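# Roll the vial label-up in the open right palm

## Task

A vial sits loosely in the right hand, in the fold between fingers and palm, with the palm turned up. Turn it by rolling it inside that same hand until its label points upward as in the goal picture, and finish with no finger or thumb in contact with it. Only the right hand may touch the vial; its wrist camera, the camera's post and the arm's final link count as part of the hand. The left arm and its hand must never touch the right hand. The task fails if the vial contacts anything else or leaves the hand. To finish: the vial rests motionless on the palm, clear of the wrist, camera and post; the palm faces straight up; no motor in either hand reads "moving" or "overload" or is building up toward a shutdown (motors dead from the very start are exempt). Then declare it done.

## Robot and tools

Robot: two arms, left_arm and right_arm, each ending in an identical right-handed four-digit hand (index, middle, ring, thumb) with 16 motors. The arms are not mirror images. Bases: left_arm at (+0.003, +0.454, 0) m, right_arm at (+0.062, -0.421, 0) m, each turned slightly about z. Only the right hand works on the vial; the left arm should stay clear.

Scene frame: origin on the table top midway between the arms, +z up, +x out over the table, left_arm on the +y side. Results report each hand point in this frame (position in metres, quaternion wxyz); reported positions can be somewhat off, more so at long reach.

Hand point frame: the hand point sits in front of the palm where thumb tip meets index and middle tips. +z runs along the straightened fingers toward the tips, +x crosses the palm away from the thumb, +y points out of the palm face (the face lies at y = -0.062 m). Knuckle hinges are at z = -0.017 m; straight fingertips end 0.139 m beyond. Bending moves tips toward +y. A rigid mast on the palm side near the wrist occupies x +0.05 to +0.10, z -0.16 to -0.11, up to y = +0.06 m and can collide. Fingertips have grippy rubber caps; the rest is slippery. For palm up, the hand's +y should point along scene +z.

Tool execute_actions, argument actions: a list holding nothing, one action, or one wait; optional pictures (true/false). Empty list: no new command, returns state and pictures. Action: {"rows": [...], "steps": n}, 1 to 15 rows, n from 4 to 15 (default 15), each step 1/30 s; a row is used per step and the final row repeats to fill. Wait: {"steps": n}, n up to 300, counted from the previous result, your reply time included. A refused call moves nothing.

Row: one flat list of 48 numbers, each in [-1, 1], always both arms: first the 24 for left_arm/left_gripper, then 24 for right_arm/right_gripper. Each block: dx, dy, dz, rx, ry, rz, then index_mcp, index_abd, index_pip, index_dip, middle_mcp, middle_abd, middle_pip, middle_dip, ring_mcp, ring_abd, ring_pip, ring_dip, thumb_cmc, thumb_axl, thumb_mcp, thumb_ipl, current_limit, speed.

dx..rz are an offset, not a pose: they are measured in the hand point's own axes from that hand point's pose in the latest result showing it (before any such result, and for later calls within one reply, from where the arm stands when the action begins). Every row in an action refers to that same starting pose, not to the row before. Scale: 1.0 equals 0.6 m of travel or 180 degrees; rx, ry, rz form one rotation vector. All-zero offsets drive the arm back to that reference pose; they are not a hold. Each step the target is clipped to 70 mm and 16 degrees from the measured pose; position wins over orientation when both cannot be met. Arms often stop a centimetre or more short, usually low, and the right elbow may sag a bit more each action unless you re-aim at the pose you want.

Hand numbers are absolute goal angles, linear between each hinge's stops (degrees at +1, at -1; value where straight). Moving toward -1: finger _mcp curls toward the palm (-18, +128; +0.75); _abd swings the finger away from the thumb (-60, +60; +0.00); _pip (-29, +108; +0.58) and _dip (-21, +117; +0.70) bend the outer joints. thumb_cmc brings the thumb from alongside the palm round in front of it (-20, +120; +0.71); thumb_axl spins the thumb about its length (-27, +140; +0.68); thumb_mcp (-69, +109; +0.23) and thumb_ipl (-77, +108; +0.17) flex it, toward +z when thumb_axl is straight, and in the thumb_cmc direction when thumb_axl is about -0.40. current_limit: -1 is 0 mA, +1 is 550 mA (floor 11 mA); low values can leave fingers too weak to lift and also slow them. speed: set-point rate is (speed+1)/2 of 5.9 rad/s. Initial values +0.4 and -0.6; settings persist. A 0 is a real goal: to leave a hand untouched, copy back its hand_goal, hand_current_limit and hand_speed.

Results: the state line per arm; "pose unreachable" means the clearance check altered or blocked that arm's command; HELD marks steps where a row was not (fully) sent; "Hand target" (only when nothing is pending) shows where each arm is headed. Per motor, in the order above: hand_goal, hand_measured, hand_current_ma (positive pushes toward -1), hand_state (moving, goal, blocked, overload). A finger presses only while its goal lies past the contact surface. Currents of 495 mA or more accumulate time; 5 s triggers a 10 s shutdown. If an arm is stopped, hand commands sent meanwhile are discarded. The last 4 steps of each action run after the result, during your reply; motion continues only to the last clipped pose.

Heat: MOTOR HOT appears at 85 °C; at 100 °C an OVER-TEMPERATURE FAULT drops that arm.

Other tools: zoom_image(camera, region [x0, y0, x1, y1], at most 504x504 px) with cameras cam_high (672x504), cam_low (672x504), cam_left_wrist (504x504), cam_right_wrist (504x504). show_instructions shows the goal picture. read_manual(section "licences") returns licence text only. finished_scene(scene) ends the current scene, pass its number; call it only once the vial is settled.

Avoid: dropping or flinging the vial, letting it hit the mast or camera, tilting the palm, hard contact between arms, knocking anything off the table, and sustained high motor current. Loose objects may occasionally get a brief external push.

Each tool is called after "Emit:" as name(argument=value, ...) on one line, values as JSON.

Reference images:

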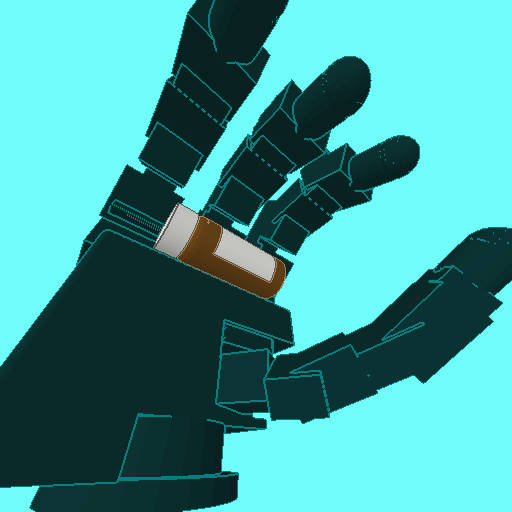

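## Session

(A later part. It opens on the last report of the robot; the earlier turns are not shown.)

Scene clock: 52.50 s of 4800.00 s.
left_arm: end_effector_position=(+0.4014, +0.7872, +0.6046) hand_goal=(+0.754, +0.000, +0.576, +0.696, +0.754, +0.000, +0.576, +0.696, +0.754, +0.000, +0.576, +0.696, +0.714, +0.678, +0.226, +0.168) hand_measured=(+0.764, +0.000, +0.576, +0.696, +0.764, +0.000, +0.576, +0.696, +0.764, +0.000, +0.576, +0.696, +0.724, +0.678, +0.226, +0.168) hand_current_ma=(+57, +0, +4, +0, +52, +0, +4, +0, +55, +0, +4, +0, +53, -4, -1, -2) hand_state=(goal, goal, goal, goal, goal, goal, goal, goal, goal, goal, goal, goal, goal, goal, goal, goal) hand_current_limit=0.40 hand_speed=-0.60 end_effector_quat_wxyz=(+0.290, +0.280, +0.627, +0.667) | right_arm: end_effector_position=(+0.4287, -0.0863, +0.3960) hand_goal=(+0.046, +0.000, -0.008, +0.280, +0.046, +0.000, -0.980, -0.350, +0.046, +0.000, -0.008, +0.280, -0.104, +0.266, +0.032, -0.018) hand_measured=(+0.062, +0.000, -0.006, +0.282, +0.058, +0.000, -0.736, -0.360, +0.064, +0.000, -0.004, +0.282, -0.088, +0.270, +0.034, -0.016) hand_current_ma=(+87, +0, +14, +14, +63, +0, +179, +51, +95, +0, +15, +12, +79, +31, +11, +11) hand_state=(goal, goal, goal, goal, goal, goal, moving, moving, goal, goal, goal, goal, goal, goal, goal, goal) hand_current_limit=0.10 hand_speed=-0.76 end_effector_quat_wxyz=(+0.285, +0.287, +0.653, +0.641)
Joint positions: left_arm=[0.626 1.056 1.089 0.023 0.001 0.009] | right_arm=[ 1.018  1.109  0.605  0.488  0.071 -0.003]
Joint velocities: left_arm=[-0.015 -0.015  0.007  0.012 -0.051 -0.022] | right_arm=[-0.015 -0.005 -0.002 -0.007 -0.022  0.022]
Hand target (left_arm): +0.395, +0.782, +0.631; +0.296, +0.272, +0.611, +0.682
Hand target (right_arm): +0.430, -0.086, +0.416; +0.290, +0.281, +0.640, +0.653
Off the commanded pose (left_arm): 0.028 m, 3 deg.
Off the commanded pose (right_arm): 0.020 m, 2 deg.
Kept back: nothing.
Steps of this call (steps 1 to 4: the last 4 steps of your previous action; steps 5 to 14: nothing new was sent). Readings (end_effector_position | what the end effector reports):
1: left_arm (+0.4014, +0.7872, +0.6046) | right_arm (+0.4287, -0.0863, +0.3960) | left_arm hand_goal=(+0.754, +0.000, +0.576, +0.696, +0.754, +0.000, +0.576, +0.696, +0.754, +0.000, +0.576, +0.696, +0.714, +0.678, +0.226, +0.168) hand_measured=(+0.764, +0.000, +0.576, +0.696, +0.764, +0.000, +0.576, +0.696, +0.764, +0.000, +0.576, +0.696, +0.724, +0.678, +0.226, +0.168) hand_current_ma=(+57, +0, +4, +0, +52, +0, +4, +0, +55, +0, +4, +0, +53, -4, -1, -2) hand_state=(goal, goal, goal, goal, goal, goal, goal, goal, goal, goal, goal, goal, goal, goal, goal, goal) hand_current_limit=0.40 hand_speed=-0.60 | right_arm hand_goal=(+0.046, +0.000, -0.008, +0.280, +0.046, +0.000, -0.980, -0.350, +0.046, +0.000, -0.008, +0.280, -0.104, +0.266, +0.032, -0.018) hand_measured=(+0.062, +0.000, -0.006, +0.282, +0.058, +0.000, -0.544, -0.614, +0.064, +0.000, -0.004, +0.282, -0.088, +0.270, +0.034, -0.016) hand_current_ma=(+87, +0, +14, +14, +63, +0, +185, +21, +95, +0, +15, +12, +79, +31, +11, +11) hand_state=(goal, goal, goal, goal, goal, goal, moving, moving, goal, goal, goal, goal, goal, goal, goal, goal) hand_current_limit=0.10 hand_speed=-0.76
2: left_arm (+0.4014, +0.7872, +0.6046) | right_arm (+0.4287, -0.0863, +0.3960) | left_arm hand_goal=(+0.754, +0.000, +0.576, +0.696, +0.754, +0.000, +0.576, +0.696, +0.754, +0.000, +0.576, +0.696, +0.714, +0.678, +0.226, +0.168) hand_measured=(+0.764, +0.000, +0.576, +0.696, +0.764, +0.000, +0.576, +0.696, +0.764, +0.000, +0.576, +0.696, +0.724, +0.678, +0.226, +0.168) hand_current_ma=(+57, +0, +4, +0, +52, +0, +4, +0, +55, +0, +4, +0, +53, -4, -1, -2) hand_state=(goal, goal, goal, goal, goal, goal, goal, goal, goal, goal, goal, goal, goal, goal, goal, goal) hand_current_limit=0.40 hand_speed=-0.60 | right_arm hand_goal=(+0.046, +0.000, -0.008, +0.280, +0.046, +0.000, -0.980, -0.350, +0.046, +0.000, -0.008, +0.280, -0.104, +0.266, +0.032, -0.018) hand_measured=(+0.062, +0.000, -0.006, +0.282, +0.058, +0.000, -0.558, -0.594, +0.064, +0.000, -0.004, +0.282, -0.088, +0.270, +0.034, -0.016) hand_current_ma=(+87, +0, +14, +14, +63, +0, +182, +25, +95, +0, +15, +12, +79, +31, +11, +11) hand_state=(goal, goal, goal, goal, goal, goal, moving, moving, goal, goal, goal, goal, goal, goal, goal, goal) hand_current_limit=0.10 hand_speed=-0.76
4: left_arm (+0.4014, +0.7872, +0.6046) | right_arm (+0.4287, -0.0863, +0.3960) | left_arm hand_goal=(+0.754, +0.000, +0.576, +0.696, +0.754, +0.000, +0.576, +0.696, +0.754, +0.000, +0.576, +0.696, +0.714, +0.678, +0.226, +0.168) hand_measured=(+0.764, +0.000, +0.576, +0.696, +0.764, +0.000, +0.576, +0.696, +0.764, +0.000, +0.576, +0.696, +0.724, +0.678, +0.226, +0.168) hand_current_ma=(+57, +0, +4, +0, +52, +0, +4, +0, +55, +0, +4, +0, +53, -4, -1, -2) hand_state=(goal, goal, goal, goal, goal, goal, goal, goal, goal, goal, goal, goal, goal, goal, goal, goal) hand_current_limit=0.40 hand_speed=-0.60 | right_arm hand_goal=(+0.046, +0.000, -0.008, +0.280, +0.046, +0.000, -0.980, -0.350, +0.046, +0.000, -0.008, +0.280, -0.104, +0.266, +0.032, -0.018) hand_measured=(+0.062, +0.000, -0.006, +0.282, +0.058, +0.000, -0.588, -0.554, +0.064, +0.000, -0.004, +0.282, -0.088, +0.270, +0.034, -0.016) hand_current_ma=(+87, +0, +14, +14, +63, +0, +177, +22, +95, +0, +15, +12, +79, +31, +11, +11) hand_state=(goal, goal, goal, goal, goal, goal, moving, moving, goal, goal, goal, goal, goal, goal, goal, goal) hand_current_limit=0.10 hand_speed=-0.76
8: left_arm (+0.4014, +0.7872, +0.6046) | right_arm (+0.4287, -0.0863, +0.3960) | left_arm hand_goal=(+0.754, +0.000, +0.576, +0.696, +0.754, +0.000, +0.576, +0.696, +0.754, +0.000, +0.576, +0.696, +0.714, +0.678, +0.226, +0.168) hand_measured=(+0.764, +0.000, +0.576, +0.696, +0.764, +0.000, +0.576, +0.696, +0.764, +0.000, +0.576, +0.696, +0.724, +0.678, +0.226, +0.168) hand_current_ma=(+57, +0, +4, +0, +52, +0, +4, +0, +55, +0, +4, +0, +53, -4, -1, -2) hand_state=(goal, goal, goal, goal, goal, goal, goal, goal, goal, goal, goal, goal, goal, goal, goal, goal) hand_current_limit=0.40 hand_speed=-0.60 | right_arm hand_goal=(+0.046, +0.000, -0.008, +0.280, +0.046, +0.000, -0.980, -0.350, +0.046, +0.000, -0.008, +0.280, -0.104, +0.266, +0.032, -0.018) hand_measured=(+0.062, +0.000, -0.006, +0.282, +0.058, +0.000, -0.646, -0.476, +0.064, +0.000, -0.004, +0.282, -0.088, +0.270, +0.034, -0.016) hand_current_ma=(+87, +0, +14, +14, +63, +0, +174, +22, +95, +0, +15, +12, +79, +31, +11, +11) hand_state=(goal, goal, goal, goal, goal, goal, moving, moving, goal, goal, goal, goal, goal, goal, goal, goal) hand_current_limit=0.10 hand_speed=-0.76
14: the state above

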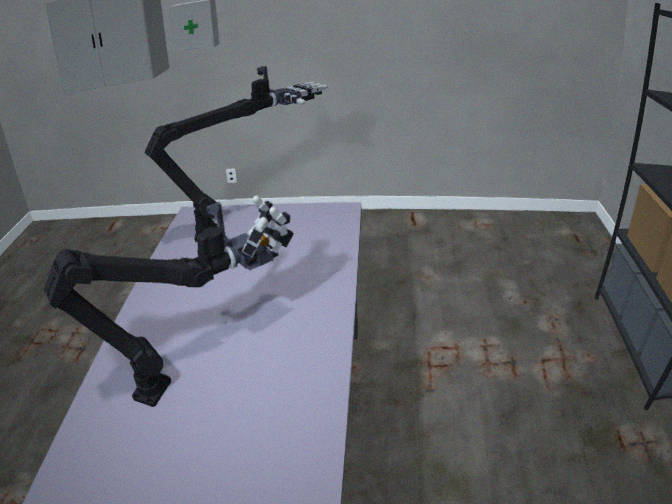

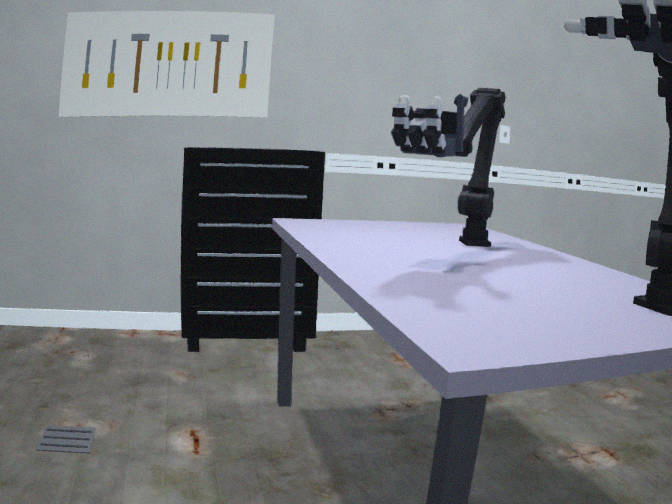

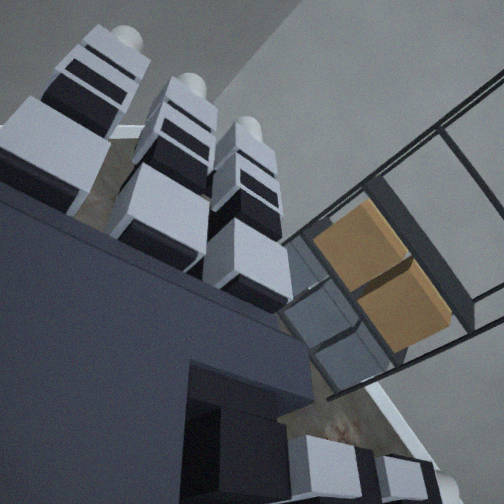

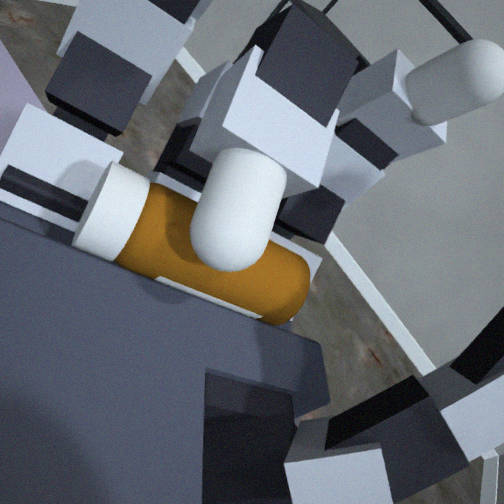

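Emit:
execute_actions(actions=[{"rows": [
[0,0.046,-0.010,-0.016,0,0,0.754,0,0.576,0.696,0.754,0,0.576,0.696,0.754,0,0.576,0.696,0.714,0.678,0.226,0.168,0.4,-0.6,0,0.033,0.0025,-0.0124,0,0,0.046,0,-0.008,0.28,0.046,0,-1.0,0.0,0.046,0,-0.008,0.28,-0.104,0.266,0.032,-0.018,0.1,-0.76]
], "steps": 4}])

Emit:
execute_actions(actions=[{"steps": 21}], pictures=true)

Scene clock: 52.70 s of 4800.00 s.
left_arm: end_effector_position=(+0.4014, +0.7872, +0.6046) hand_goal=(+0.754, +0.000, +0.576, +0.696, +0.754, +0.000, +0.576, +0.696, +0.754, +0.000, +0.576, +0.696, +0.714, +0.678, +0.226, +0.168) hand_measured=(+0.764, +0.000, +0.576, +0.696, +0.764, +0.000, +0.576, +0.696, +0.764, +0.000, +0.576, +0.696, +0.724, +0.678, +0.226, +0.168) hand_current_ma=(+57, +0, +4, +0, +52, +0, +4, +0, +55, +0, +4, +0, +53, -4, -1, -2) hand_state=(goal, goal, goal, goal, goal, goal, goal, goal, goal, goal, goal, goal, goal, goal, goal, goal) hand_current_limit=0.40 hand_speed=-0.60 end_effector_quat_wxyz=(+0.290, +0.280, +0.627, +0.667) | right_arm: end_effector_position=(+0.4287, -0.0863, +0.3960) hand_goal=(+0.046, +0.000, -0.008, +0.280, +0.046, +0.000, -0.980, -0.350, +0.046, +0.000, -0.008, +0.280, -0.104, +0.266, +0.032, -0.018) hand_measured=(+0.062, +0.000, -0.006, +0.282, +0.058, +0.000, -0.758, -0.334, +0.064, +0.000, -0.004, +0.282, -0.088, +0.270, +0.034, -0.016) hand_current_ma=(+87, +0, +14, +14, +63, +0, +302, +86, +95, +0, +15, +12, +79, +31, +11, +11) hand_state=(goal, goal, goal, goal, goal, goal, blocked, goal, goal, goal, goal, goal, goal, goal, goal, goal) hand_current_limit=0.10 hand_speed=-0.76 end_effector_quat_wxyz=(+0.285, +0.287, +0.653, +0.641)
Joint positions: left_arm=[0.626 1.056 1.089 0.023 0.001 0.009] | right_arm=[ 1.018  1.109  0.605  0.488  0.071 -0.003]
Joint velocities: left_arm=[-0.005 -0.005 -0.007  0.002  0.051  0.022] | right_arm=[ 0.005  0.005 -0.002  0.022  0.007  0.037]
Kept back: the last 4 steps of this action.
Steps of this call (steps 1 to 6: nothing new was sent). Readings (end_effector_position | what the end effector reports):
1: left_arm (+0.4014, +0.7872, +0.6046) | right_arm (+0.4287, -0.0863, +0.3960) | left_arm hand_goal=(+0.754, +0.000, +0.576, +0.696, +0.754, +0.000, +0.576, +0.696, +0.754, +0.000, +0.576, +0.696, +0.714, +0.678, +0.226, +0.168) hand_measured=(+0.764, +0.000, +0.576, +0.696, +0.764, +0.000, +0.576, +0.696, +0.764, +0.000, +0.576, +0.696, +0.724, +0.678, +0.226, +0.168) hand_current_ma=(+57, +0, +4, +0, +52, +0, +4, +0, +55, +0, +4, +0, +53, -4, -1, -2) hand_state=(goal, goal, goal, goal, goal, goal, goal, goal, goal, goal, goal, goal, goal, goal, goal, goal) hand_current_limit=0.40 hand_speed=-0.60 | right_arm hand_goal=(+0.046, +0.000, -0.008, +0.280, +0.046, +0.000, -0.980, -0.350, +0.046, +0.000, -0.008, +0.280, -0.104, +0.266, +0.032, -0.018) hand_measured=(+0.062, +0.000, -0.006, +0.282, +0.058, +0.000, -0.748, -0.346, +0.064, +0.000, -0.004, +0.282, -0.088, +0.270, +0.034, -0.016) hand_current_ma=(+87, +0, +14, +14, +63, +0, +222, +84, +95, +0, +15, +12, +79, +31, +11, +11) hand_state=(goal, goal, goal, goal, goal, goal, moving, moving, goal, goal, goal, goal, goal, goal, goal, goal) hand_current_limit=0.10 hand_speed=-0.76
2: left_arm (+0.4014, +0.7872, +0.6046) | right_arm (+0.4287, -0.0863, +0.3960) | left_arm hand_goal=(+0.754, +0.000, +0.576, +0.696, +0.754, +0.000, +0.576, +0.696, +0.754, +0.000, +0.576, +0.696, +0.714, +0.678, +0.226, +0.168) hand_measured=(+0.764, +0.000, +0.576, +0.696, +0.764, +0.000, +0.576, +0.696, +0.764, +0.000, +0.576, +0.696, +0.724, +0.678, +0.226, +0.168) hand_current_ma=(+57, +0, +4, +0, +52, +0, +4, +0, +55, +0, +4, +0, +53, -4, -1, -2) hand_state=(goal, goal, goal, goal, goal, goal, goal, goal, goal, goal, goal, goal, goal, goal, goal, goal) hand_current_limit=0.40 hand_speed=-0.60 | right_arm hand_goal=(+0.046, +0.000, -0.008, +0.280, +0.046, +0.000, -0.980, -0.350, +0.046, +0.000, -0.008, +0.280, -0.104, +0.266, +0.032, -0.018) hand_measured=(+0.062, +0.000, -0.006, +0.282, +0.058, +0.000, -0.754, -0.338, +0.064, +0.000, -0.004, +0.282, -0.088, +0.270, +0.034, -0.016) hand_current_ma=(+87, +0, +14, +14, +63, +0, +271, +99, +95, +0, +15, +12, +79, +31, +11, +11) hand_state=(goal, goal, goal, goal, goal, goal, moving, moving, goal, goal, goal, goal, goal, goal, goal, goal) hand_current_limit=0.10 hand_speed=-0.76
4: left_arm (+0.4014, +0.7872, +0.6046) | right_arm (+0.4287, -0.0863, +0.3960) | left_arm hand_goal=(+0.754, +0.000, +0.576, +0.696, +0.754, +0.000, +0.576, +0.696, +0.754, +0.000, +0.576, +0.696, +0.714, +0.678, +0.226, +0.168) hand_measured=(+0.764, +0.000, +0.576, +0.696, +0.764, +0.000, +0.576, +0.696, +0.764, +0.000, +0.576, +0.696, +0.724, +0.678, +0.226, +0.168) hand_current_ma=(+57, +0, +4, +0, +52, +0, +4, +0, +55, +0, +4, +0, +53, -4, -1, -2) hand_state=(goal, goal, goal, goal, goal, goal, goal, goal, goal, goal, goal, goal, goal, goal, goal, goal) hand_current_limit=0.40 hand_speed=-0.60 | right_arm hand_goal=(+0.046, +0.000, -0.008, +0.280, +0.046, +0.000, -0.980, -0.350, +0.046, +0.000, -0.008, +0.280, -0.104, +0.266, +0.032, -0.018) hand_measured=(+0.062, +0.000, -0.006, +0.282, +0.058, +0.000, -0.758, -0.334, +0.064, +0.000, -0.004, +0.282, -0.088, +0.270, +0.034, -0.016) hand_current_ma=(+87, +0, +14, +14, +63, +0, +303, +86, +95, +0, +15, +12, +79, +31, +11, +11) hand_state=(goal, goal, goal, goal, goal, goal, blocked, moving, goal, goal, goal, goal, goal, goal, goal, goal) hand_current_limit=0.10 hand_speed=-0.76
6: the state above

Scene clock: 53.40 s of 4800.00 s.
left_arm: end_effector_position=(+0.4014, +0.7872, +0.6046) hand_goal=(+0.754, +0.000, +0.576, +0.696, +0.754, +0.000, +0.576, +0.696, +0.754, +0.000, +0.576, +0.696, +0.714, +0.678, +0.226, +0.168) hand_measured=(+0.764, +0.000, +0.576, +0.696, +0.764, +0.000, +0.576, +0.696, +0.764, +0.000, +0.576, +0.696, +0.724, +0.678, +0.226, +0.168) hand_current_ma=(+57, +0, +4, +0, +52, +0, +4, +0, +55, +0, +4, +0, +53, -4, -1, -2) hand_state=(goal, goal, goal, goal, goal, goal, goal, goal, goal, goal, goal, goal, goal, goal, goal, goal) hand_current_limit=0.40 hand_speed=-0.60 end_effector_quat_wxyz=(+0.290, +0.280, +0.627, +0.667) | right_arm: end_effector_position=(+0.4287, -0.0863, +0.3960) hand_goal=(+0.046, +0.000, -0.008, +0.280, +0.046, +0.000, -1.000, +0.000, +0.046, +0.000, -0.008, +0.280, -0.104, +0.266, +0.032, -0.018) hand_measured=(+0.062, +0.000, -0.006, +0.282, +0.058, +0.000, -0.972, +0.000, +0.064, +0.000, -0.004, +0.282, -0.088, +0.270, +0.034, -0.016) hand_current_ma=(+87, +0, +14, +14, +66, +0, +129, +17, +95, +0, +15, +12, +79, +31, +11, +11) hand_state=(goal, goal, goal, goal, goal, goal, moving, moving, goal, goal, goal, goal, goal, goal, goal, goal) hand_current_limit=0.10 hand_speed=-0.76 end_effector_quat_wxyz=(+0.285, +0.287, +0.653, +0.641)
Joint positions: left_arm=[0.626 1.056 1.089 0.023 0.001 0.009] | right_arm=[ 1.018  1.109  0.605  0.488  0.071 -0.003]
Joint velocities: left_arm=[ 0.005 -0.005 -0.002  0.002  0.095 -0.081] | right_arm=[-0.005 -0.005 -0.002 -0.002 -0.037 -0.022]
Hand target (left_arm): +0.395, +0.782, +0.631; +0.296, +0.272, +0.611, +0.682
Hand target (right_arm): +0.430, -0.086, +0.416; +0.290, +0.281, +0.640, +0.653
Off the commanded pose (left_arm): 0.028 m, 3 deg.
Off the commanded pose (right_arm): 0.020 m, 2 deg.
Kept back: nothing.
Steps of this call (steps 1 to 4: the last 4 steps of your previous action; steps 5 to 21: nothing new was sent). Readings (end_effector_position | what the end effector reports):
1: left_arm (+0.4014, +0.7872, +0.6046) | right_arm (+0.4287, -0.0863, +0.3960) | left_arm hand_goal=(+0.754, +0.000, +0.576, +0.696, +0.754, +0.000, +0.576, +0.696, +0.754, +0.000, +0.576, +0.696, +0.714, +0.678, +0.226, +0.168) hand_measured=(+0.764, +0.000, +0.576, +0.696, +0.764, +0.000, +0.576, +0.696, +0.764, +0.000, +0.576, +0.696, +0.724, +0.678, +0.226, +0.168) hand_current_ma=(+57, +0, +4, +0, +52, +0, +4, +0, +55, +0, +4, +0, +53, -4, -1, -2) hand_state=(goal, goal, goal, goal, goal, goal, goal, goal, goal, goal, goal, goal, goal, goal, goal, goal) hand_current_limit=0.40 hand_speed=-0.60 | right_arm hand_goal=(+0.046, +0.000, -0.008, +0.280, +0.046, +0.000, -1.000, +0.000, +0.046, +0.000, -0.008, +0.280, -0.104, +0.266, +0.032, -0.018) hand_measured=(+0.062, +0.000, -0.006, +0.282, +0.058, +0.000, -0.758, -0.334, +0.064, +0.000, -0.004, +0.282, -0.088, +0.270, +0.034, -0.016) hand_current_ma=(+87, +0, +14, +14, +63, +0, +302, +86, +95, +0, +15, +12, +79, +31, +11, +11) hand_state=(goal, goal, goal, goal, goal, goal, moving, moving, goal, goal, goal, goal, goal, goal, goal, goal) hand_current_limit=0.10 hand_speed=-0.76
2: left_arm (+0.4014, +0.7872, +0.6046) | right_arm (+0.4287, -0.0863, +0.3960) | left_arm hand_goal=(+0.754, +0.000, +0.576, +0.696, +0.754, +0.000, +0.576, +0.696, +0.754, +0.000, +0.576, +0.696, +0.714, +0.678, +0.226, +0.168) hand_measured=(+0.764, +0.000, +0.576, +0.696, +0.764, +0.000, +0.576, +0.696, +0.764, +0.000, +0.576, +0.696, +0.724, +0.678, +0.226, +0.168) hand_current_ma=(+57, +0, +4, +0, +52, +0, +4, +0, +55, +0, +4, +0, +53, -4, -1, -2) hand_state=(goal, goal, goal, goal, goal, goal, goal, goal, goal, goal, goal, goal, goal, goal, goal, goal) hand_current_limit=0.40 hand_speed=-0.60 | right_arm hand_goal=(+0.046, +0.000, -0.008, +0.280, +0.046, +0.000, -1.000, +0.000, +0.046, +0.000, -0.008, +0.280, -0.104, +0.266, +0.032, -0.018) hand_measured=(+0.062, +0.000, -0.006, +0.282, +0.058, +0.000, -0.758, -0.332, +0.064, +0.000, -0.004, +0.282, -0.088, +0.270, +0.034, -0.016) hand_current_ma=(+87, +0, +14, +14, +63, +0, +293, +31, +95, +0, +15, +12, +79, +31, +11, +11) hand_state=(goal, goal, goal, goal, goal, goal, moving, moving, goal, goal, goal, goal, goal, goal, goal, goal) hand_current_limit=0.10 hand_speed=-0.76
4: left_arm (+0.4014, +0.7872, +0.6046) | right_arm (+0.4287, -0.0863, +0.3960) | left_arm hand_goal=(+0.754, +0.000, +0.576, +0.696, +0.754, +0.000, +0.576, +0.696, +0.754, +0.000, +0.576, +0.696, +0.714, +0.678, +0.226, +0.168) hand_measured=(+0.764, +0.000, +0.576, +0.696, +0.764, +0.000, +0.576, +0.696, +0.764, +0.000, +0.576, +0.696, +0.724, +0.678, +0.226, +0.168) hand_current_ma=(+57, +0, +4, +0, +52, +0, +4, +0, +55, +0, +4, +0, +53, -4, -1, -2) hand_state=(goal, goal, goal, goal, goal, goal, goal, goal, goal, goal, goal, goal, goal, goal, goal, goal) hand_current_limit=0.40 hand_speed=-0.60 | right_arm hand_goal=(+0.046, +0.000, -0.008, +0.280, +0.046, +0.000, -1.000, +0.000, +0.046, +0.000, -0.008, +0.280, -0.104, +0.266, +0.032, -0.018) hand_measured=(+0.062, +0.000, -0.006, +0.282, +0.058, +0.000, -0.772, -0.310, +0.064, +0.000, -0.004, +0.282, -0.088, +0.270, +0.034, -0.016) hand_current_ma=(+87, +0, +14, +14, +65, +0, +199, -4, +95, +0, +15, +12, +79, +31, +11, +11) hand_state=(goal, goal, goal, goal, goal, goal, moving, moving, goal, goal, goal, goal, goal, goal, goal, goal) hand_current_limit=0.10 hand_speed=-0.76
8: left_arm (+0.4014, +0.7872, +0.6046) | right_arm (+0.4287, -0.0863, +0.3960) | left_arm hand_goal=(+0.754, +0.000, +0.576, +0.696, +0.754, +0.000, +0.576, +0.696, +0.754, +0.000, +0.576, +0.696, +0.714, +0.678, +0.226, +0.168) hand_measured=(+0.764, +0.000, +0.576, +0.696, +0.764, +0.000, +0.576, +0.696, +0.764, +0.000, +0.576, +0.696, +0.724, +0.678, +0.226, +0.168) hand_current_ma=(+57, +0, +4, +0, +52, +0, +4, +0, +55, +0, +4, +0, +53, -4, -1, -2) hand_state=(goal, goal, goal, goal, goal, goal, goal, goal, goal, goal, goal, goal, goal, goal, goal, goal) hand_current_limit=0.40 hand_speed=-0.60 | right_arm hand_goal=(+0.046, +0.000, -0.008, +0.280, +0.046, +0.000, -1.000, +0.000, +0.046, +0.000, -0.008, +0.280, -0.104, +0.266, +0.032, -0.018) hand_measured=(+0.062, +0.000, -0.006, +0.282, +0.058, +0.000, -0.826, -0.236, +0.064, +0.000, -0.004, +0.282, -0.088, +0.270, +0.034, -0.016) hand_current_ma=(+87, +0, +14, +14, +65, +0, +181, +3, +95, +0, +15, +12, +79, +31, +11, +11) hand_state=(goal, goal, goal, goal, goal, goal, moving, moving, goal, goal, goal, goal, goal, goal, goal, goal) hand_current_limit=0.10 hand_speed=-0.76
21: the state above

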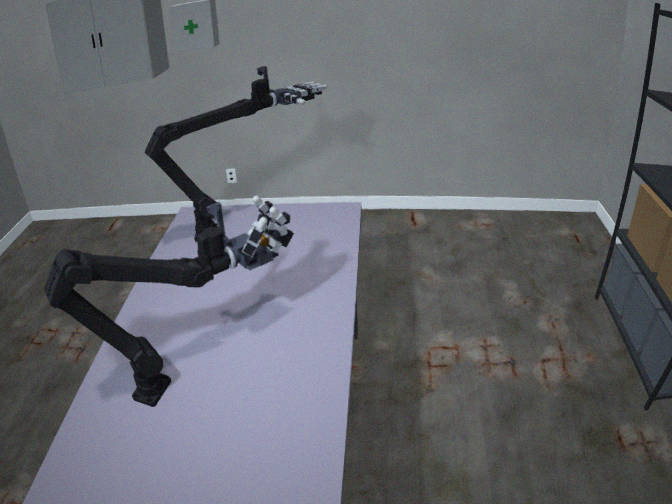

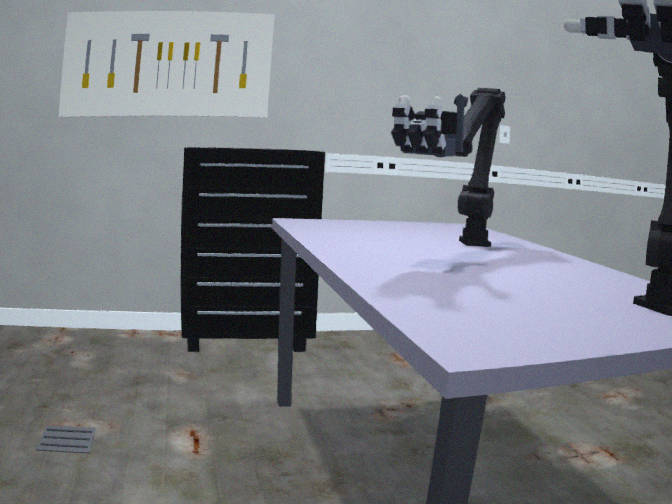

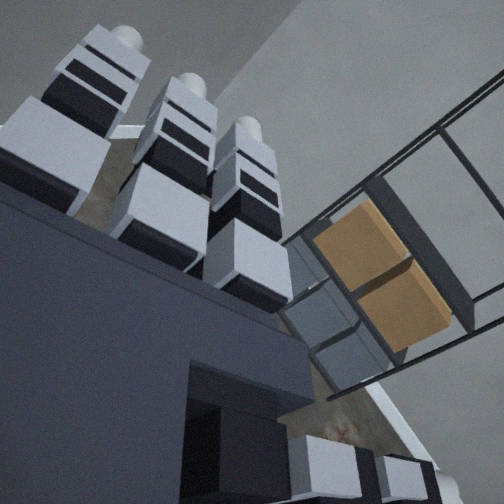

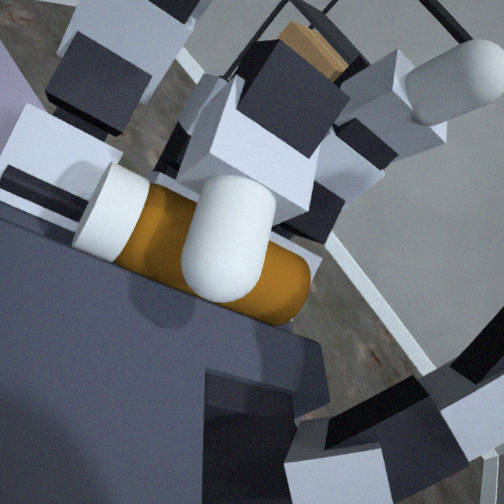

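Emit:
execute_actions(actions=[])

Scene clock: 54.07 s of 4800.00 s.
left_arm: end_effector_position=(+0.4014, +0.7872, +0.6046) hand_goal=(+0.754, +0.000, +0.576, +0.696, +0.754, +0.000, +0.576, +0.696, +0.754, +0.000, +0.576, +0.696, +0.714, +0.678, +0.226, +0.168) hand_measured=(+0.764, +0.000, +0.576, +0.696, +0.764, +0.000, +0.576, +0.696, +0.764, +0.000, +0.576, +0.696, +0.724, +0.678, +0.226, +0.168) hand_current_ma=(+57, +0, +4, +0, +52, +0, +4, +0, +55, +0, +4, +0, +53, -4, -1, -2) hand_state=(goal, goal, goal, goal, goal, goal, goal, goal, goal, goal, goal, goal, goal, goal, goal, goal) hand_current_limit=0.40 hand_speed=-0.60 end_effector_quat_wxyz=(+0.290, +0.280, +0.627, +0.667) | right_arm: end_effector_position=(+0.4287, -0.0863, +0.3960) hand_goal=(+0.046, +0.000, -0.008, +0.280, +0.046, +0.000, -1.000, +0.000, +0.046, +0.000, -0.008, +0.280, -0.104, +0.266, +0.032, -0.018) hand_measured=(+0.062, +0.000, -0.006, +0.282, +0.058, +0.000, -0.974, +0.002, +0.064, +0.000, -0.004, +0.282, -0.088, +0.270, +0.034, -0.016) hand_current_ma=(+87, +0, +14, +14, +66, +0, +133, +8, +95, +0, +15, +12, +79, +31, +11, +11) hand_state=(goal, goal, goal, goal, goal, goal, blocked, goal, goal, goal, goal, goal, goal, goal, goal, goal) hand_current_limit=0.10 hand_speed=-0.76 end_effector_quat_wxyz=(+0.285, +0.287, +0.653, +0.641)
Joint positions: left_arm=[0.626 1.056 1.089 0.023 0.001 0.009] | right_arm=[ 1.018  1.109  0.605  0.488  0.071 -0.003]
Joint velocities: left_arm=[ 0.005  0.005 -0.007  0.002  0.037  0.007] | right_arm=[-0.005 -0.015 -0.007 -0.017 -0.095 -0.022]
Hand target (left_arm): +0.395, +0.782, +0.631; +0.296, +0.272, +0.611, +0.682
Hand target (right_arm): +0.430, -0.086, +0.416; +0.290, +0.281, +0.640, +0.653
Off the commanded pose (left_arm): 0.028 m, 3 deg.
Off the commanded pose (right_arm): 0.020 m, 2 deg.
Kept back: nothing.
Steps of this call (steps 1 to 20: nothing new was sent). Readings (end_effector_position | what the end effector reports):
1: left_arm (+0.4014, +0.7872, +0.6046) | right_arm (+0.4287, -0.0863, +0.3960) | left_arm hand_goal=(+0.754, +0.000, +0.576, +0.696, +0.754, +0.000, +0.576, +0.696, +0.754, +0.000, +0.576, +0.696, +0.714, +0.678, +0.226, +0.168) hand_measured=(+0.764, +0.000, +0.576, +0.696, +0.764, +0.000, +0.576, +0.696, +0.764, +0.000, +0.576, +0.696, +0.724, +0.678, +0.226, +0.168) hand_current_ma=(+57, +0, +4, +0, +52, +0, +4, +0, +55, +0, +4, +0, +53, -4, -1, -2) hand_state=(goal, goal, goal, goal, goal, goal, goal, goal, goal, goal, goal, goal, goal, goal, goal, goal) hand_current_limit=0.40 hand_speed=-0.60 | right_arm hand_goal=(+0.046, +0.000, -0.008, +0.280, +0.046, +0.000, -1.000, +0.000, +0.046, +0.000, -0.008, +0.280, -0.104, +0.266, +0.032, -0.018) hand_measured=(+0.062, +0.000, -0.006, +0.282, +0.058, +0.000, -0.974, +0.002, +0.064, +0.000, -0.004, +0.282, -0.088, +0.270, +0.034, -0.016) hand_current_ma=(+87, +0, +14, +14, +66, +0, +130, +11, +95, +0, +15, +12, +79, +31, +11, +11) hand_state=(goal, goal, goal, goal, goal, goal, moving, moving, goal, goal, goal, goal, goal, goal, goal, goal) hand_current_limit=0.10 hand_speed=-0.76
2: left_arm (+0.4014, +0.7872, +0.6046) | right_arm (+0.4287, -0.0863, +0.3960) | left_arm hand_goal=(+0.754, +0.000, +0.576, +0.696, +0.754, +0.000, +0.576, +0.696, +0.754, +0.000, +0.576, +0.696, +0.714, +0.678, +0.226, +0.168) hand_measured=(+0.764, +0.000, +0.576, +0.696, +0.764, +0.000, +0.576, +0.696, +0.764, +0.000, +0.576, +0.696, +0.724, +0.678, +0.226, +0.168) hand_current_ma=(+57, +0, +4, +0, +52, +0, +4, +0, +55, +0, +4, +0, +53, -4, -1, -2) hand_state=(goal, goal, goal, goal, goal, goal, goal, goal, goal, goal, goal, goal, goal, goal, goal, goal) hand_current_limit=0.40 hand_speed=-0.60 | right_arm hand_goal=(+0.046, +0.000, -0.008, +0.280, +0.046, +0.000, -1.000, +0.000, +0.046, +0.000, -0.008, +0.280, -0.104, +0.266, +0.032, -0.018) hand_measured=(+0.062, +0.000, -0.006, +0.282, +0.058, +0.000, -0.974, +0.002, +0.064, +0.000, -0.004, +0.282, -0.088, +0.270, +0.034, -0.016) hand_current_ma=(+87, +0, +14, +14, +66, +0, +132, +9, +95, +0, +15, +12, +79, +31, +11, +11) hand_state=(goal, goal, goal, goal, goal, goal, blocked, goal, goal, goal, goal, goal, goal, goal, goal, goal) hand_current_limit=0.10 hand_speed=-0.76
4: left_arm (+0.4014, +0.7872, +0.6046) | right_arm (+0.4287, -0.0863, +0.3960) | left_arm hand_goal=(+0.754, +0.000, +0.576, +0.696, +0.754, +0.000, +0.576, +0.696, +0.754, +0.000, +0.576, +0.696, +0.714, +0.678, +0.226, +0.168) hand_measured=(+0.764, +0.000, +0.576, +0.696, +0.764, +0.000, +0.576, +0.696, +0.764, +0.000, +0.576, +0.696, +0.724, +0.678, +0.226, +0.168) hand_current_ma=(+57, +0, +4, +0, +52, +0, +4, +0, +55, +0, +4, +0, +53, -4, -1, -2) hand_state=(goal, goal, goal, goal, goal, goal, goal, goal, goal, goal, goal, goal, goal, goal, goal, goal) hand_current_limit=0.40 hand_speed=-0.60 | right_arm hand_goal=(+0.046, +0.000, -0.008, +0.280, +0.046, +0.000, -1.000, +0.000, +0.046, +0.000, -0.008, +0.280, -0.104, +0.266, +0.032, -0.018) hand_measured=(+0.062, +0.000, -0.006, +0.282, +0.058, +0.000, -0.974, +0.002, +0.064, +0.000, -0.004, +0.282, -0.088, +0.270, +0.034, -0.016) hand_current_ma=(+87, +0, +14, +14, +66, +0, +133, +8, +95, +0, +15, +12, +79, +31, +11, +11) hand_state=(goal, goal, goal, goal, goal, goal, blocked, goal, goal, goal, goal, goal, goal, goal, goal, goal) hand_current_limit=0.10 hand_speed=-0.76
8: left_arm (+0.4014, +0.7872, +0.6046) | right_arm (+0.4287, -0.0863, +0.3960) | left_arm hand_goal=(+0.754, +0.000, +0.576, +0.696, +0.754, +0.000, +0.576, +0.696, +0.754, +0.000, +0.576, +0.696, +0.714, +0.678, +0.226, +0.168) hand_measured=(+0.764, +0.000, +0.576, +0.696, +0.764, +0.000, +0.576, +0.696, +0.764, +0.000, +0.576, +0.696, +0.724, +0.678, +0.226, +0.168) hand_current_ma=(+57, +0, +4, +0, +52, +0, +4, +0, +55, +0, +4, +0, +53, -4, -1, -2) hand_state=(goal, goal, goal, goal, goal, goal, goal, goal, goal, goal, goal, goal, goal, goal, goal, goal) hand_current_limit=0.40 hand_speed=-0.60 | right_arm hand_goal=(+0.046, +0.000, -0.008, +0.280, +0.046, +0.000, -1.000, +0.000, +0.046, +0.000, -0.008, +0.280, -0.104, +0.266, +0.032, -0.018) hand_measured=(+0.062, +0.000, -0.006, +0.282, +0.058, +0.000, -0.974, +0.002, +0.064, +0.000, -0.004, +0.282, -0.088, +0.270, +0.034, -0.016) hand_current_ma=(+87, +0, +14, +14, +66, +0, +133, +8, +95, +0, +15, +12, +79, +31, +11, +11) hand_state=(goal, goal, goal, goal, goal, goal, blocked, goal, goal, goal, goal, goal, goal, goal, goal, goal) hand_current_limit=0.10 hand_speed=-0.76
20: the state above

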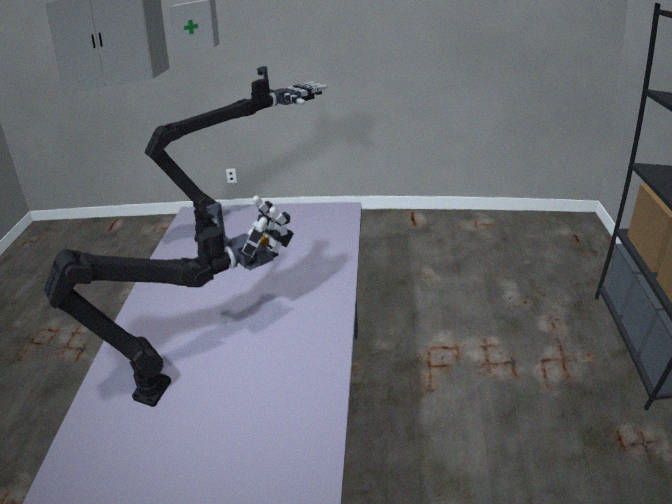

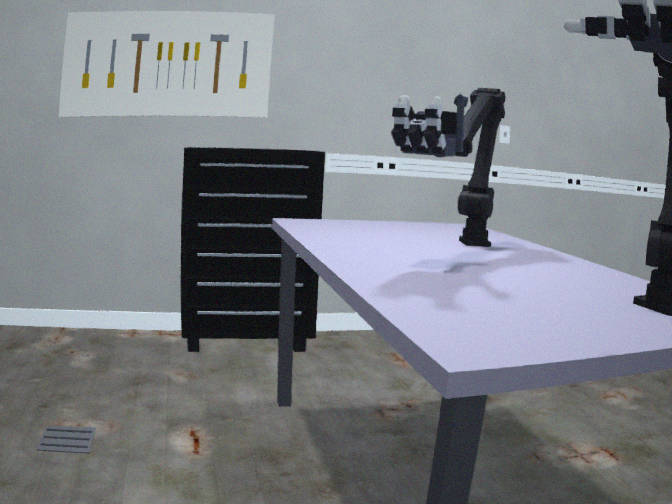

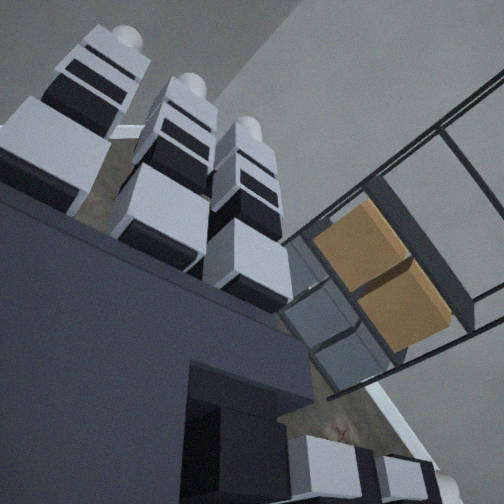

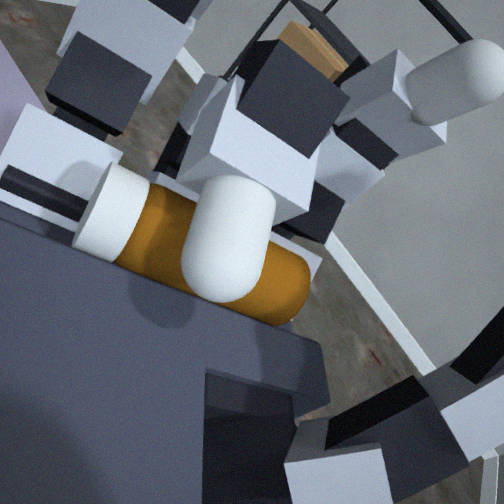

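Emit:
execute_actions(actions=[{"rows": [[0,0.046,-0.010,-0.016,0,0,0.754,0,0.576,0.696,0.754,0,0.576,0.696,0.754,0,0.576,0.696,0.714,0.678,0.226,0.168,0.4,-0.6,0,0.033,0.0025,-0.0124,0,0,0.046,0,-0.008,0.28,0.046,0,-0.37,0.0,0.046,0,-0.008,0.28,-0.104,0.266,0.032,-0.018,0.7,-0.5],[0,0.046,-0.010,-0.016,0,0,0.754,0,0.576,0.696,0.754,0,0.576,0.696,0.754,0,0.576,0.696,0.714,0.678,0.226,0.168,0.4,-0.6,0,0.033,0.0025,-0.0124,0,0,0.046,0,-0.008,0.28,0.046,0,-0.37,0.0,0.046,0,-0.008,0.28,-0.104,0.266,0.032,-0.018,0.7,-0.5],[0,0.046,-0.010,-0.016,0,0,0.754,0,0.576,0.696,0.754,0,0.576,0.696,0.754,0,0.576,0.696,0.714,0.678,0.226,0.168,0.4,-0.6,0,0.033,0.0025,-0.0124,0,0,0.046,0,-0.008,0.28,0.046,0,-0.37,0.0,0.046,0,-0.008,0.28,-0.104,0.266,0.032,-0.018,0.7,-0.5],[0,0.046,-0.010,-0.016,0,0,0.754,0,0.576,0.696,0.754,0,0.576,0.696,0.754,0,0.576,0.696,0.714,0.678,0.226,0.168,0.4,-0.6,0,0.033,0.0025,-0.0124,0,0,0.046,0,-0.008,0.28,0.046,0,-0.37,-0.79,0.046,0,-0.008,0.28,-0.104,0.266,0.032,-0.018,0.7,-0.5]], "steps": 15}])

Scene clock: 56.77 s of 4800.00 s.
left_arm: end_effector_position=(+0.4014, +0.7872, +0.6046) hand_goal=(+0.754, +0.000, +0.576, +0.696, +0.754, +0.000, +0.576, +0.696, +0.754, +0.000, +0.576, +0.696, +0.714, +0.678, +0.226, +0.168) hand_measured=(+0.764, +0.000, +0.576, +0.696, +0.764, +0.000, +0.576, +0.696, +0.764, +0.000, +0.576, +0.696, +0.724, +0.678, +0.226, +0.168) hand_current_ma=(+57, +0, +4, +0, +52, +0, +4, +0, +55, +0, +4, +0, +53, -4, -1, -2) hand_state=(goal, goal, goal, goal, goal, goal, goal, goal, goal, goal, goal, goal, goal, goal, goal, goal) hand_current_limit=0.40 hand_speed=-0.60 end_effector_quat_wxyz=(+0.290, +0.280, +0.627, +0.667) | right_arm: end_effector_position=(+0.4287, -0.0863, +0.3960) hand_goal=(+0.046, +0.000, -0.008, +0.280, +0.046, +0.000, -0.370, -0.790, +0.046, +0.000, -0.008, +0.280, -0.104, +0.266, +0.032, -0.018) hand_measured=(+0.062, +0.000, -0.006, +0.282, +0.056, +0.000, -0.656, -0.224, +0.064, +0.000, -0.004, +0.282, -0.088, +0.270, +0.034, -0.016) hand_current_ma=(+87, +0, +14, +14, +59, +0, -87, +68, +95, +0, +15, +12, +79, +31, +11, +11) hand_state=(goal, goal, goal, goal, goal, goal, moving, moving, goal, goal, goal, goal, goal, goal, goal, goal) hand_current_limit=0.70 hand_speed=-0.50 end_effector_quat_wxyz=(+0.285, +0.287, +0.653, +0.641)
Joint positions: left_arm=[0.626 1.056 1.089 0.023 0.001 0.009] | right_arm=[ 1.018  1.109  0.605  0.488  0.071 -0.003]
Joint velocities: left_arm=[ 0.005  0.005 -0.007  0.002  0.022  0.022] | right_arm=[-0.024 -0.005 -0.012 -0.017  0.007 -0.022]
Steps of this call (steps 1 to 70: nothing new was sent; steps 71 to 81: the first 11 steps of this action). Readings (end_effector_position | what the end effector reports):
71: left_arm (+0.4014, +0.7872, +0.6046) | right_arm (+0.4287, -0.0863, +0.3960) | left_arm hand_goal=(+0.754, +0.000, +0.576, +0.696, +0.754, +0.000, +0.576, +0.696, +0.754, +0.000, +0.576, +0.696, +0.714, +0.678, +0.226, +0.168) hand_measured=(+0.764, +0.000, +0.576, +0.696, +0.764, +0.000, +0.576, +0.696, +0.764, +0.000, +0.576, +0.696, +0.724, +0.678, +0.226, +0.168) hand_current_ma=(+57, +0, +4, +0, +52, +0, +4, +0, +55, +0, +4, +0, +53, -4, -1, -2) hand_state=(goal, goal, goal, goal, goal, goal, goal, goal, goal, goal, goal, goal, goal, goal, goal, goal) hand_current_limit=0.40 hand_speed=-0.60 | right_arm hand_goal=(+0.046, +0.000, -0.008, +0.280, +0.046, +0.000, -0.370, +0.000, +0.046, +0.000, -0.008, +0.280, -0.104, +0.266, +0.032, -0.018) hand_measured=(+0.062, +0.000, -0.006, +0.282, +0.058, +0.000, -0.974, +0.002, +0.064, +0.000, -0.004, +0.282, -0.088, +0.270, +0.034, -0.016) hand_current_ma=(+87, +0, +14, +14, +66, +0, +133, +8, +95, +0, +15, +12, +79, +31, +11, +11) hand_state=(goal, goal, goal, goal, goal, goal, moving, goal, goal, goal, goal, goal, goal, goal, goal, goal) hand_current_limit=0.70 hand_speed=-0.50
72: left_arm (+0.4014, +0.7872, +0.6046) | right_arm (+0.4287, -0.0863, +0.3960) | left_arm hand_goal=(+0.754, +0.000, +0.576, +0.696, +0.754, +0.000, +0.576, +0.696, +0.754, +0.000, +0.576, +0.696, +0.714, +0.678, +0.226, +0.168) hand_measured=(+0.764, +0.000, +0.576, +0.696, +0.764, +0.000, +0.576, +0.696, +0.764, +0.000, +0.576, +0.696, +0.724, +0.678, +0.226, +0.168) hand_current_ma=(+57, +0, +4, +0, +52, +0, +4, +0, +55, +0, +4, +0, +53, -4, -1, -2) hand_state=(goal, goal, goal, goal, goal, goal, goal, goal, goal, goal, goal, goal, goal, goal, goal, goal) hand_current_limit=0.40 hand_speed=-0.60 | right_arm hand_goal=(+0.046, +0.000, -0.008, +0.280, +0.046, +0.000, -0.370, +0.000, +0.046, +0.000, -0.008, +0.280, -0.104, +0.266, +0.032, -0.018) hand_measured=(+0.062, +0.000, -0.006, +0.282, +0.058, +0.000, -0.972, +0.002, +0.064, +0.000, -0.004, +0.282, -0.088, +0.270, +0.034, -0.016) hand_current_ma=(+87, +0, +14, +14, +66, +0, -30, +8, +95, +0, +15, +12, +79, +31, +11, +11) hand_state=(goal, goal, goal, goal, goal, goal, moving, goal, goal, goal, goal, goal, goal, goal, goal, goal) hand_current_limit=0.70 hand_speed=-0.50
74: left_arm (+0.4014, +0.7872, +0.6046) | right_arm (+0.4287, -0.0863, +0.3960) | left_arm hand_goal=(+0.754, +0.000, +0.576, +0.696, +0.754, +0.000, +0.576, +0.696, +0.754, +0.000, +0.576, +0.696, +0.714, +0.678, +0.226, +0.168) hand_measured=(+0.764, +0.000, +0.576, +0.696, +0.764, +0.000, +0.576, +0.696, +0.764, +0.000, +0.576, +0.696, +0.724, +0.678, +0.226, +0.168) hand_current_ma=(+57, +0, +4, +0, +52, +0, +4, +0, +55, +0, +4, +0, +53, -4, -1, -2) hand_state=(goal, goal, goal, goal, goal, goal, goal, goal, goal, goal, goal, goal, goal, goal, goal, goal) hand_current_limit=0.40 hand_speed=-0.60 | right_arm hand_goal=(+0.046, +0.000, -0.008, +0.280, +0.046, +0.000, -0.370, -0.790, +0.046, +0.000, -0.008, +0.280, -0.104, +0.266, +0.032, -0.018) hand_measured=(+0.062, +0.000, -0.006, +0.282, +0.058, +0.000, -0.934, +0.002, +0.064, +0.000, -0.004, +0.282, -0.088, +0.270, +0.034, -0.016) hand_current_ma=(+87, +0, +14, +14, +57, +0, -102, +8, +95, +0, +15, +12, +79, +31, +11, +11) hand_state=(goal, goal, goal, goal, goal, goal, moving, moving, goal, goal, goal, goal, goal, goal, goal, goal) hand_current_limit=0.70 hand_speed=-0.50
78: left_arm (+0.4014, +0.7872, +0.6046) | right_arm (+0.4287, -0.0863, +0.3960) | left_arm hand_goal=(+0.754, +0.000, +0.576, +0.696, +0.754, +0.000, +0.576, +0.696, +0.754, +0.000, +0.576, +0.696, +0.714, +0.678, +0.226, +0.168) hand_measured=(+0.764, +0.000, +0.576, +0.696, +0.764, +0.000, +0.576, +0.696, +0.764, +0.000, +0.576, +0.696, +0.724, +0.678, +0.226, +0.168) hand_current_ma=(+57, +0, +4, +0, +52, +0, +4, +0, +55, +0, +4, +0, +53, -4, -1, -2) hand_state=(goal, goal, goal, goal, goal, goal, goal, goal, goal, goal, goal, goal, goal, goal, goal, goal) hand_current_limit=0.40 hand_speed=-0.60 | right_arm hand_goal=(+0.046, +0.000, -0.008, +0.280, +0.046, +0.000, -0.370, -0.790, +0.046, +0.000, -0.008, +0.280, -0.104, +0.266, +0.032, -0.018) hand_measured=(+0.062, +0.000, -0.006, +0.282, +0.056, +0.000, -0.780, -0.102, +0.064, +0.000, -0.004, +0.282, -0.088, +0.270, +0.034, -0.016) hand_current_ma=(+87, +0, +14, +14, +59, +0, -91, +70, +95, +0, +15, +12, +79, +31, +11, +11) hand_state=(goal, goal, goal, goal, goal, goal, moving, moving, goal, goal, goal, goal, goal, goal, goal, goal) hand_current_limit=0.70 hand_speed=-0.50
81: the state above

Emit:
execute_actions(actions=[{"rows": [[0,0.046,-0.010,-0.016,0,0,0.754,0,0.576,0.696,0.754,0,0.576,0.696,0.754,0,0.576,0.696,0.714,0.678,0.226,0.168,0.4,-0.6,0,0.033,0.0025,-0.0124,0,0,0.046,0,-0.008,0.28,0.046,0,-0.37,-0.79,0.046,0,-0.008,0.28,-0.104,0.266,0.032,-0.018,0.1,-0.5],[0,0.046,-0.010,-0.016,0,0,0.754,0,0.576,0.696,0.754,0,0.576,0.696,0.754,0,0.576,0.696,0.714,0.678,0.226,0.168,0.4,-0.6,0,0.033,0.0025,-0.0124,0,0,0.046,0,-0.008,0.28,0.046,0,-0.37,-0.79,0.046,0,-0.008,0.28,-0.104,0.266,0.032,-0.018,0.1,-0.5],[0,0.046,-0.010,-0.016,0,0,0.754,0,0.576,0.696,0.754,0,0.576,0.696,0.754,0,0.576,0.696,0.714,0.678,0.226,0.168,0.4,-0.6,0,0.033,0.0025,-0.0124,0,0,0.046,0,-0.008,0.28,0.046,0,-0.56,-0.79,0.046,0,-0.008,0.28,-0.104,0.266,0.032,-0.018,0.1,-0.6]], "steps": 13}], pictures=true)

Scene clock: 57.27 s of 4800.00 s.
left_arm: end_effector_position=(+0.4014, +0.7872, +0.6046) hand_goal=(+0.754, +0.000, +0.576, +0.696, +0.754, +0.000, +0.576, +0.696, +0.754, +0.000, +0.576, +0.696, +0.714, +0.678, +0.226, +0.168) hand_measured=(+0.764, +0.000, +0.576, +0.696, +0.764, +0.000, +0.576, +0.696, +0.764, +0.000, +0.576, +0.696, +0.724, +0.678, +0.226, +0.168) hand_current_ma=(+57, +0, +4, +0, +52, +0, +4, +0, +55, +0, +4, +0, +53, -4, -1, -2) hand_state=(goal, goal, goal, goal, goal, goal, goal, goal, goal, goal, goal, goal, goal, goal, goal, goal) hand_current_limit=0.40 hand_speed=-0.60 end_effector_quat_wxyz=(+0.290, +0.280, +0.627, +0.667) | right_arm: end_effector_position=(+0.4287, -0.0863, +0.3960) hand_goal=(+0.046, +0.000, -0.008, +0.280, +0.046, +0.000, -0.560, -0.790, +0.046, +0.000, -0.008, +0.280, -0.104, +0.266, +0.032, -0.018) hand_measured=(+0.062, +0.000, -0.006, +0.282, +0.056, +0.000, -0.494, -0.736, +0.064, +0.000, -0.004, +0.282, -0.088, +0.270, +0.034, -0.016) hand_current_ma=(+87, +0, +14, +14, +59, +0, +303, +284, +95, +0, +15, +12, +79, +31, +11, +11) hand_state=(goal, goal, goal, goal, goal, goal, moving, moving, goal, goal, goal, goal, goal, goal, goal, goal) hand_current_limit=0.10 hand_speed=-0.60 end_effector_quat_wxyz=(+0.285, +0.287, +0.653, +0.641)
Joint positions: left_arm=[0.626 1.056 1.089 0.023 0.001 0.009] | right_arm=[ 1.018  1.109  0.605  0.488  0.071 -0.003]
Joint velocities: left_arm=[ 0.015 -0.005 -0.002  0.002  0.022 -0.007] | right_arm=[-0.015 -0.015 -0.007 -0.002  0.007  0.022]
Off your previous action's commanded pose (left_arm): 0.028 m, 3 deg at its last step (step 4 of this call).
Off your previous action's commanded pose (right_arm): 0.020 m, 2 deg at its last step (step 4 of this call).
Steps of this call (steps 1 to 4: the last 4 steps of your previous action; steps 5 to 6: nothing new was sent; steps 7 to 15: the first 9 steps of this action). Readings (end_effector_position | what the end effector reports):
7: left_arm (+0.4014, +0.7872, +0.6046) | right_arm (+0.4287, -0.0863, +0.3960) | left_arm hand_goal=(+0.754, +0.000, +0.576, +0.696, +0.754, +0.000, +0.576, +0.696, +0.754, +0.000, +0.576, +0.696, +0.714, +0.678, +0.226, +0.168) hand_measured=(+0.764, +0.000, +0.576, +0.696, +0.764, +0.000, +0.576, +0.696, +0.764, +0.000, +0.576, +0.696, +0.724, +0.678, +0.226, +0.168) hand_current_ma=(+57, +0, +4, +0, +52, +0, +4, +0, +55, +0, +4, +0, +53, -4, -1, -2) hand_state=(goal, goal, goal, goal, goal, goal, goal, goal, goal, goal, goal, goal, goal, goal, goal, goal) hand_current_limit=0.40 hand_speed=-0.60 | right_arm hand_goal=(+0.046, +0.000, -0.008, +0.280, +0.046, +0.000, -0.370, -0.790, +0.046, +0.000, -0.008, +0.280, -0.104, +0.266, +0.032, -0.018) hand_measured=(+0.062, +0.000, -0.006, +0.282, +0.056, +0.000, -0.386, -0.508, +0.064, +0.000, -0.004, +0.282, -0.088, +0.270, +0.034, -0.016) hand_current_ma=(+87, +0, +14, +14, +59, +0, +0, +68, +95, +0, +15, +12, +79, +31, +11, +11) hand_state=(goal, goal, goal, goal, goal, goal, moving, moving, goal, goal, goal, goal, goal, goal, goal, goal) hand_current_limit=0.10 hand_speed=-0.50
8: left_arm (+0.4014, +0.7872, +0.6046) | right_arm (+0.4287, -0.0863, +0.3960) | left_arm hand_goal=(+0.754, +0.000, +0.576, +0.696, +0.754, +0.000, +0.576, +0.696, +0.754, +0.000, +0.576, +0.696, +0.714, +0.678, +0.226, +0.168) hand_measured=(+0.764, +0.000, +0.576, +0.696, +0.764, +0.000, +0.576, +0.696, +0.764, +0.000, +0.576, +0.696, +0.724, +0.678, +0.226, +0.168) hand_current_ma=(+57, +0, +4, +0, +52, +0, +4, +0, +55, +0, +4, +0, +53, -4, -1, -2) hand_state=(goal, goal, goal, goal, goal, goal, goal, goal, goal, goal, goal, goal, goal, goal, goal, goal) hand_current_limit=0.40 hand_speed=-0.60 | right_arm hand_goal=(+0.046, +0.000, -0.008, +0.280, +0.046, +0.000, -0.370, -0.790, +0.046, +0.000, -0.008, +0.280, -0.104, +0.266, +0.032, -0.018) hand_measured=(+0.062, +0.000, -0.006, +0.282, +0.056, +0.000, -0.378, -0.548, +0.064, +0.000, -0.004, +0.282, -0.088, +0.270, +0.034, -0.016) hand_current_ma=(+87, +0, +14, +14, +59, +0, -19, +11, +95, +0, +15, +12, +79, +31, +11, +11) hand_state=(goal, goal, goal, goal, goal, goal, moving, moving, goal, goal, goal, goal, goal, goal, goal, goal) hand_current_limit=0.10 hand_speed=-0.50
10: left_arm (+0.4014, +0.7872, +0.6046) | right_arm (+0.4287, -0.0863, +0.3960) | left_arm hand_goal=(+0.754, +0.000, +0.576, +0.696, +0.754, +0.000, +0.576, +0.696, +0.754, +0.000, +0.576, +0.696, +0.714, +0.678, +0.226, +0.168) hand_measured=(+0.764, +0.000, +0.576, +0.696, +0.764, +0.000, +0.576, +0.696, +0.764, +0.000, +0.576, +0.696, +0.724, +0.678, +0.226, +0.168) hand_current_ma=(+57, +0, +4, +0, +52, +0, +4, +0, +55, +0, +4, +0, +53, -4, -1, -2) hand_state=(goal, goal, goal, goal, goal, goal, goal, goal, goal, goal, goal, goal, goal, goal, goal, goal) hand_current_limit=0.40 hand_speed=-0.60 | right_arm hand_goal=(+0.046, +0.000, -0.008, +0.280, +0.046, +0.000, -0.560, -0.790, +0.046, +0.000, -0.008, +0.280, -0.104, +0.266, +0.032, -0.018) hand_measured=(+0.062, +0.000, -0.006, +0.282, +0.056, +0.000, -0.378, -0.608, +0.064, +0.000, -0.004, +0.282, -0.088, +0.270, +0.034, -0.016) hand_current_ma=(+87, +0, +14, +14, +59, +0, +74, +31, +95, +0, +15, +12, +79, +31, +11, +11) hand_state=(goal, goal, goal, goal, goal, goal, moving, moving, goal, goal, goal, goal, goal, goal, goal, goal) hand_current_limit=0.10 hand_speed=-0.60
14: left_arm (+0.4014, +0.7872, +0.6046) | right_arm (+0.4287, -0.0863, +0.3960) | left_arm hand_goal=(+0.754, +0.000, +0.576, +0.696, +0.754, +0.000, +0.576, +0.696, +0.754, +0.000, +0.576, +0.696, +0.714, +0.678, +0.226, +0.168) hand_measured=(+0.764, +0.000, +0.576, +0.696, +0.764, +0.000, +0.576, +0.696, +0.764, +0.000, +0.576, +0.696, +0.724, +0.678, +0.226, +0.168) hand_current_ma=(+57, +0, +4, +0, +52, +0, +4, +0, +55, +0, +4, +0, +53, -4, -1, -2) hand_state=(goal, goal, goal, goal, goal, goal, goal, goal, goal, goal, goal, goal, goal, goal, goal, goal) hand_current_limit=0.40 hand_speed=-0.60 | right_arm hand_goal=(+0.046, +0.000, -0.008, +0.280, +0.046, +0.000, -0.560, -0.790, +0.046, +0.000, -0.008, +0.280, -0.104, +0.266, +0.032, -0.018) hand_measured=(+0.062, +0.000, -0.006, +0.282, +0.056, +0.000, -0.480, -0.724, +0.064, +0.000, -0.004, +0.282, -0.088, +0.270, +0.034, -0.016) hand_current_ma=(+87, +0, +14, +14, +59, +0, +39, +49, +95, +0, +15, +12, +79, +31, +11, +11) hand_state=(goal, goal, goal, goal, goal, goal, moving, moving, goal, goal, goal, goal, goal, goal, goal, goal) hand_current_limit=0.10 hand_speed=-0.60
15: the state above

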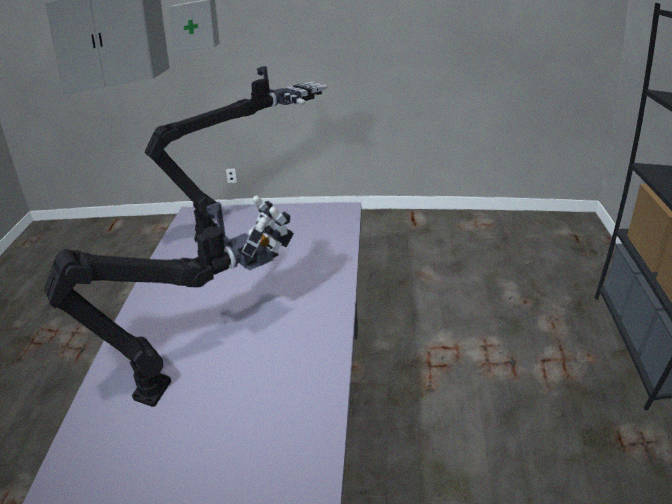

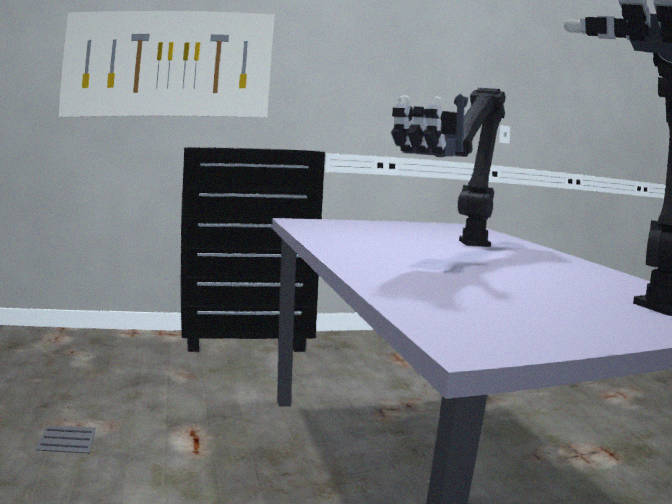

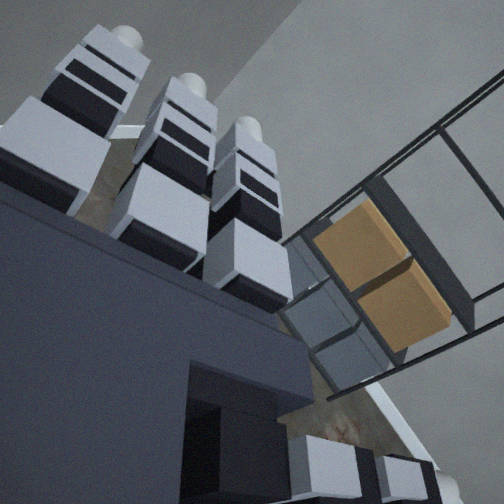

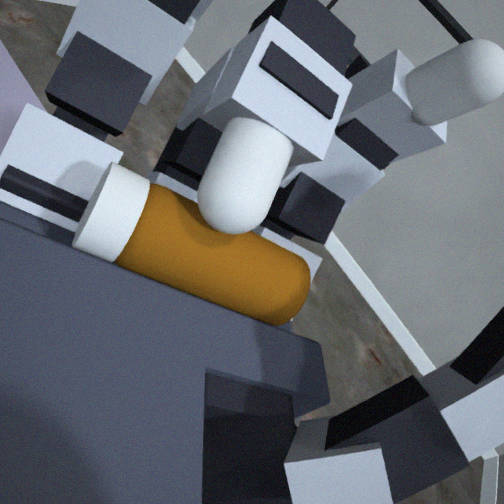

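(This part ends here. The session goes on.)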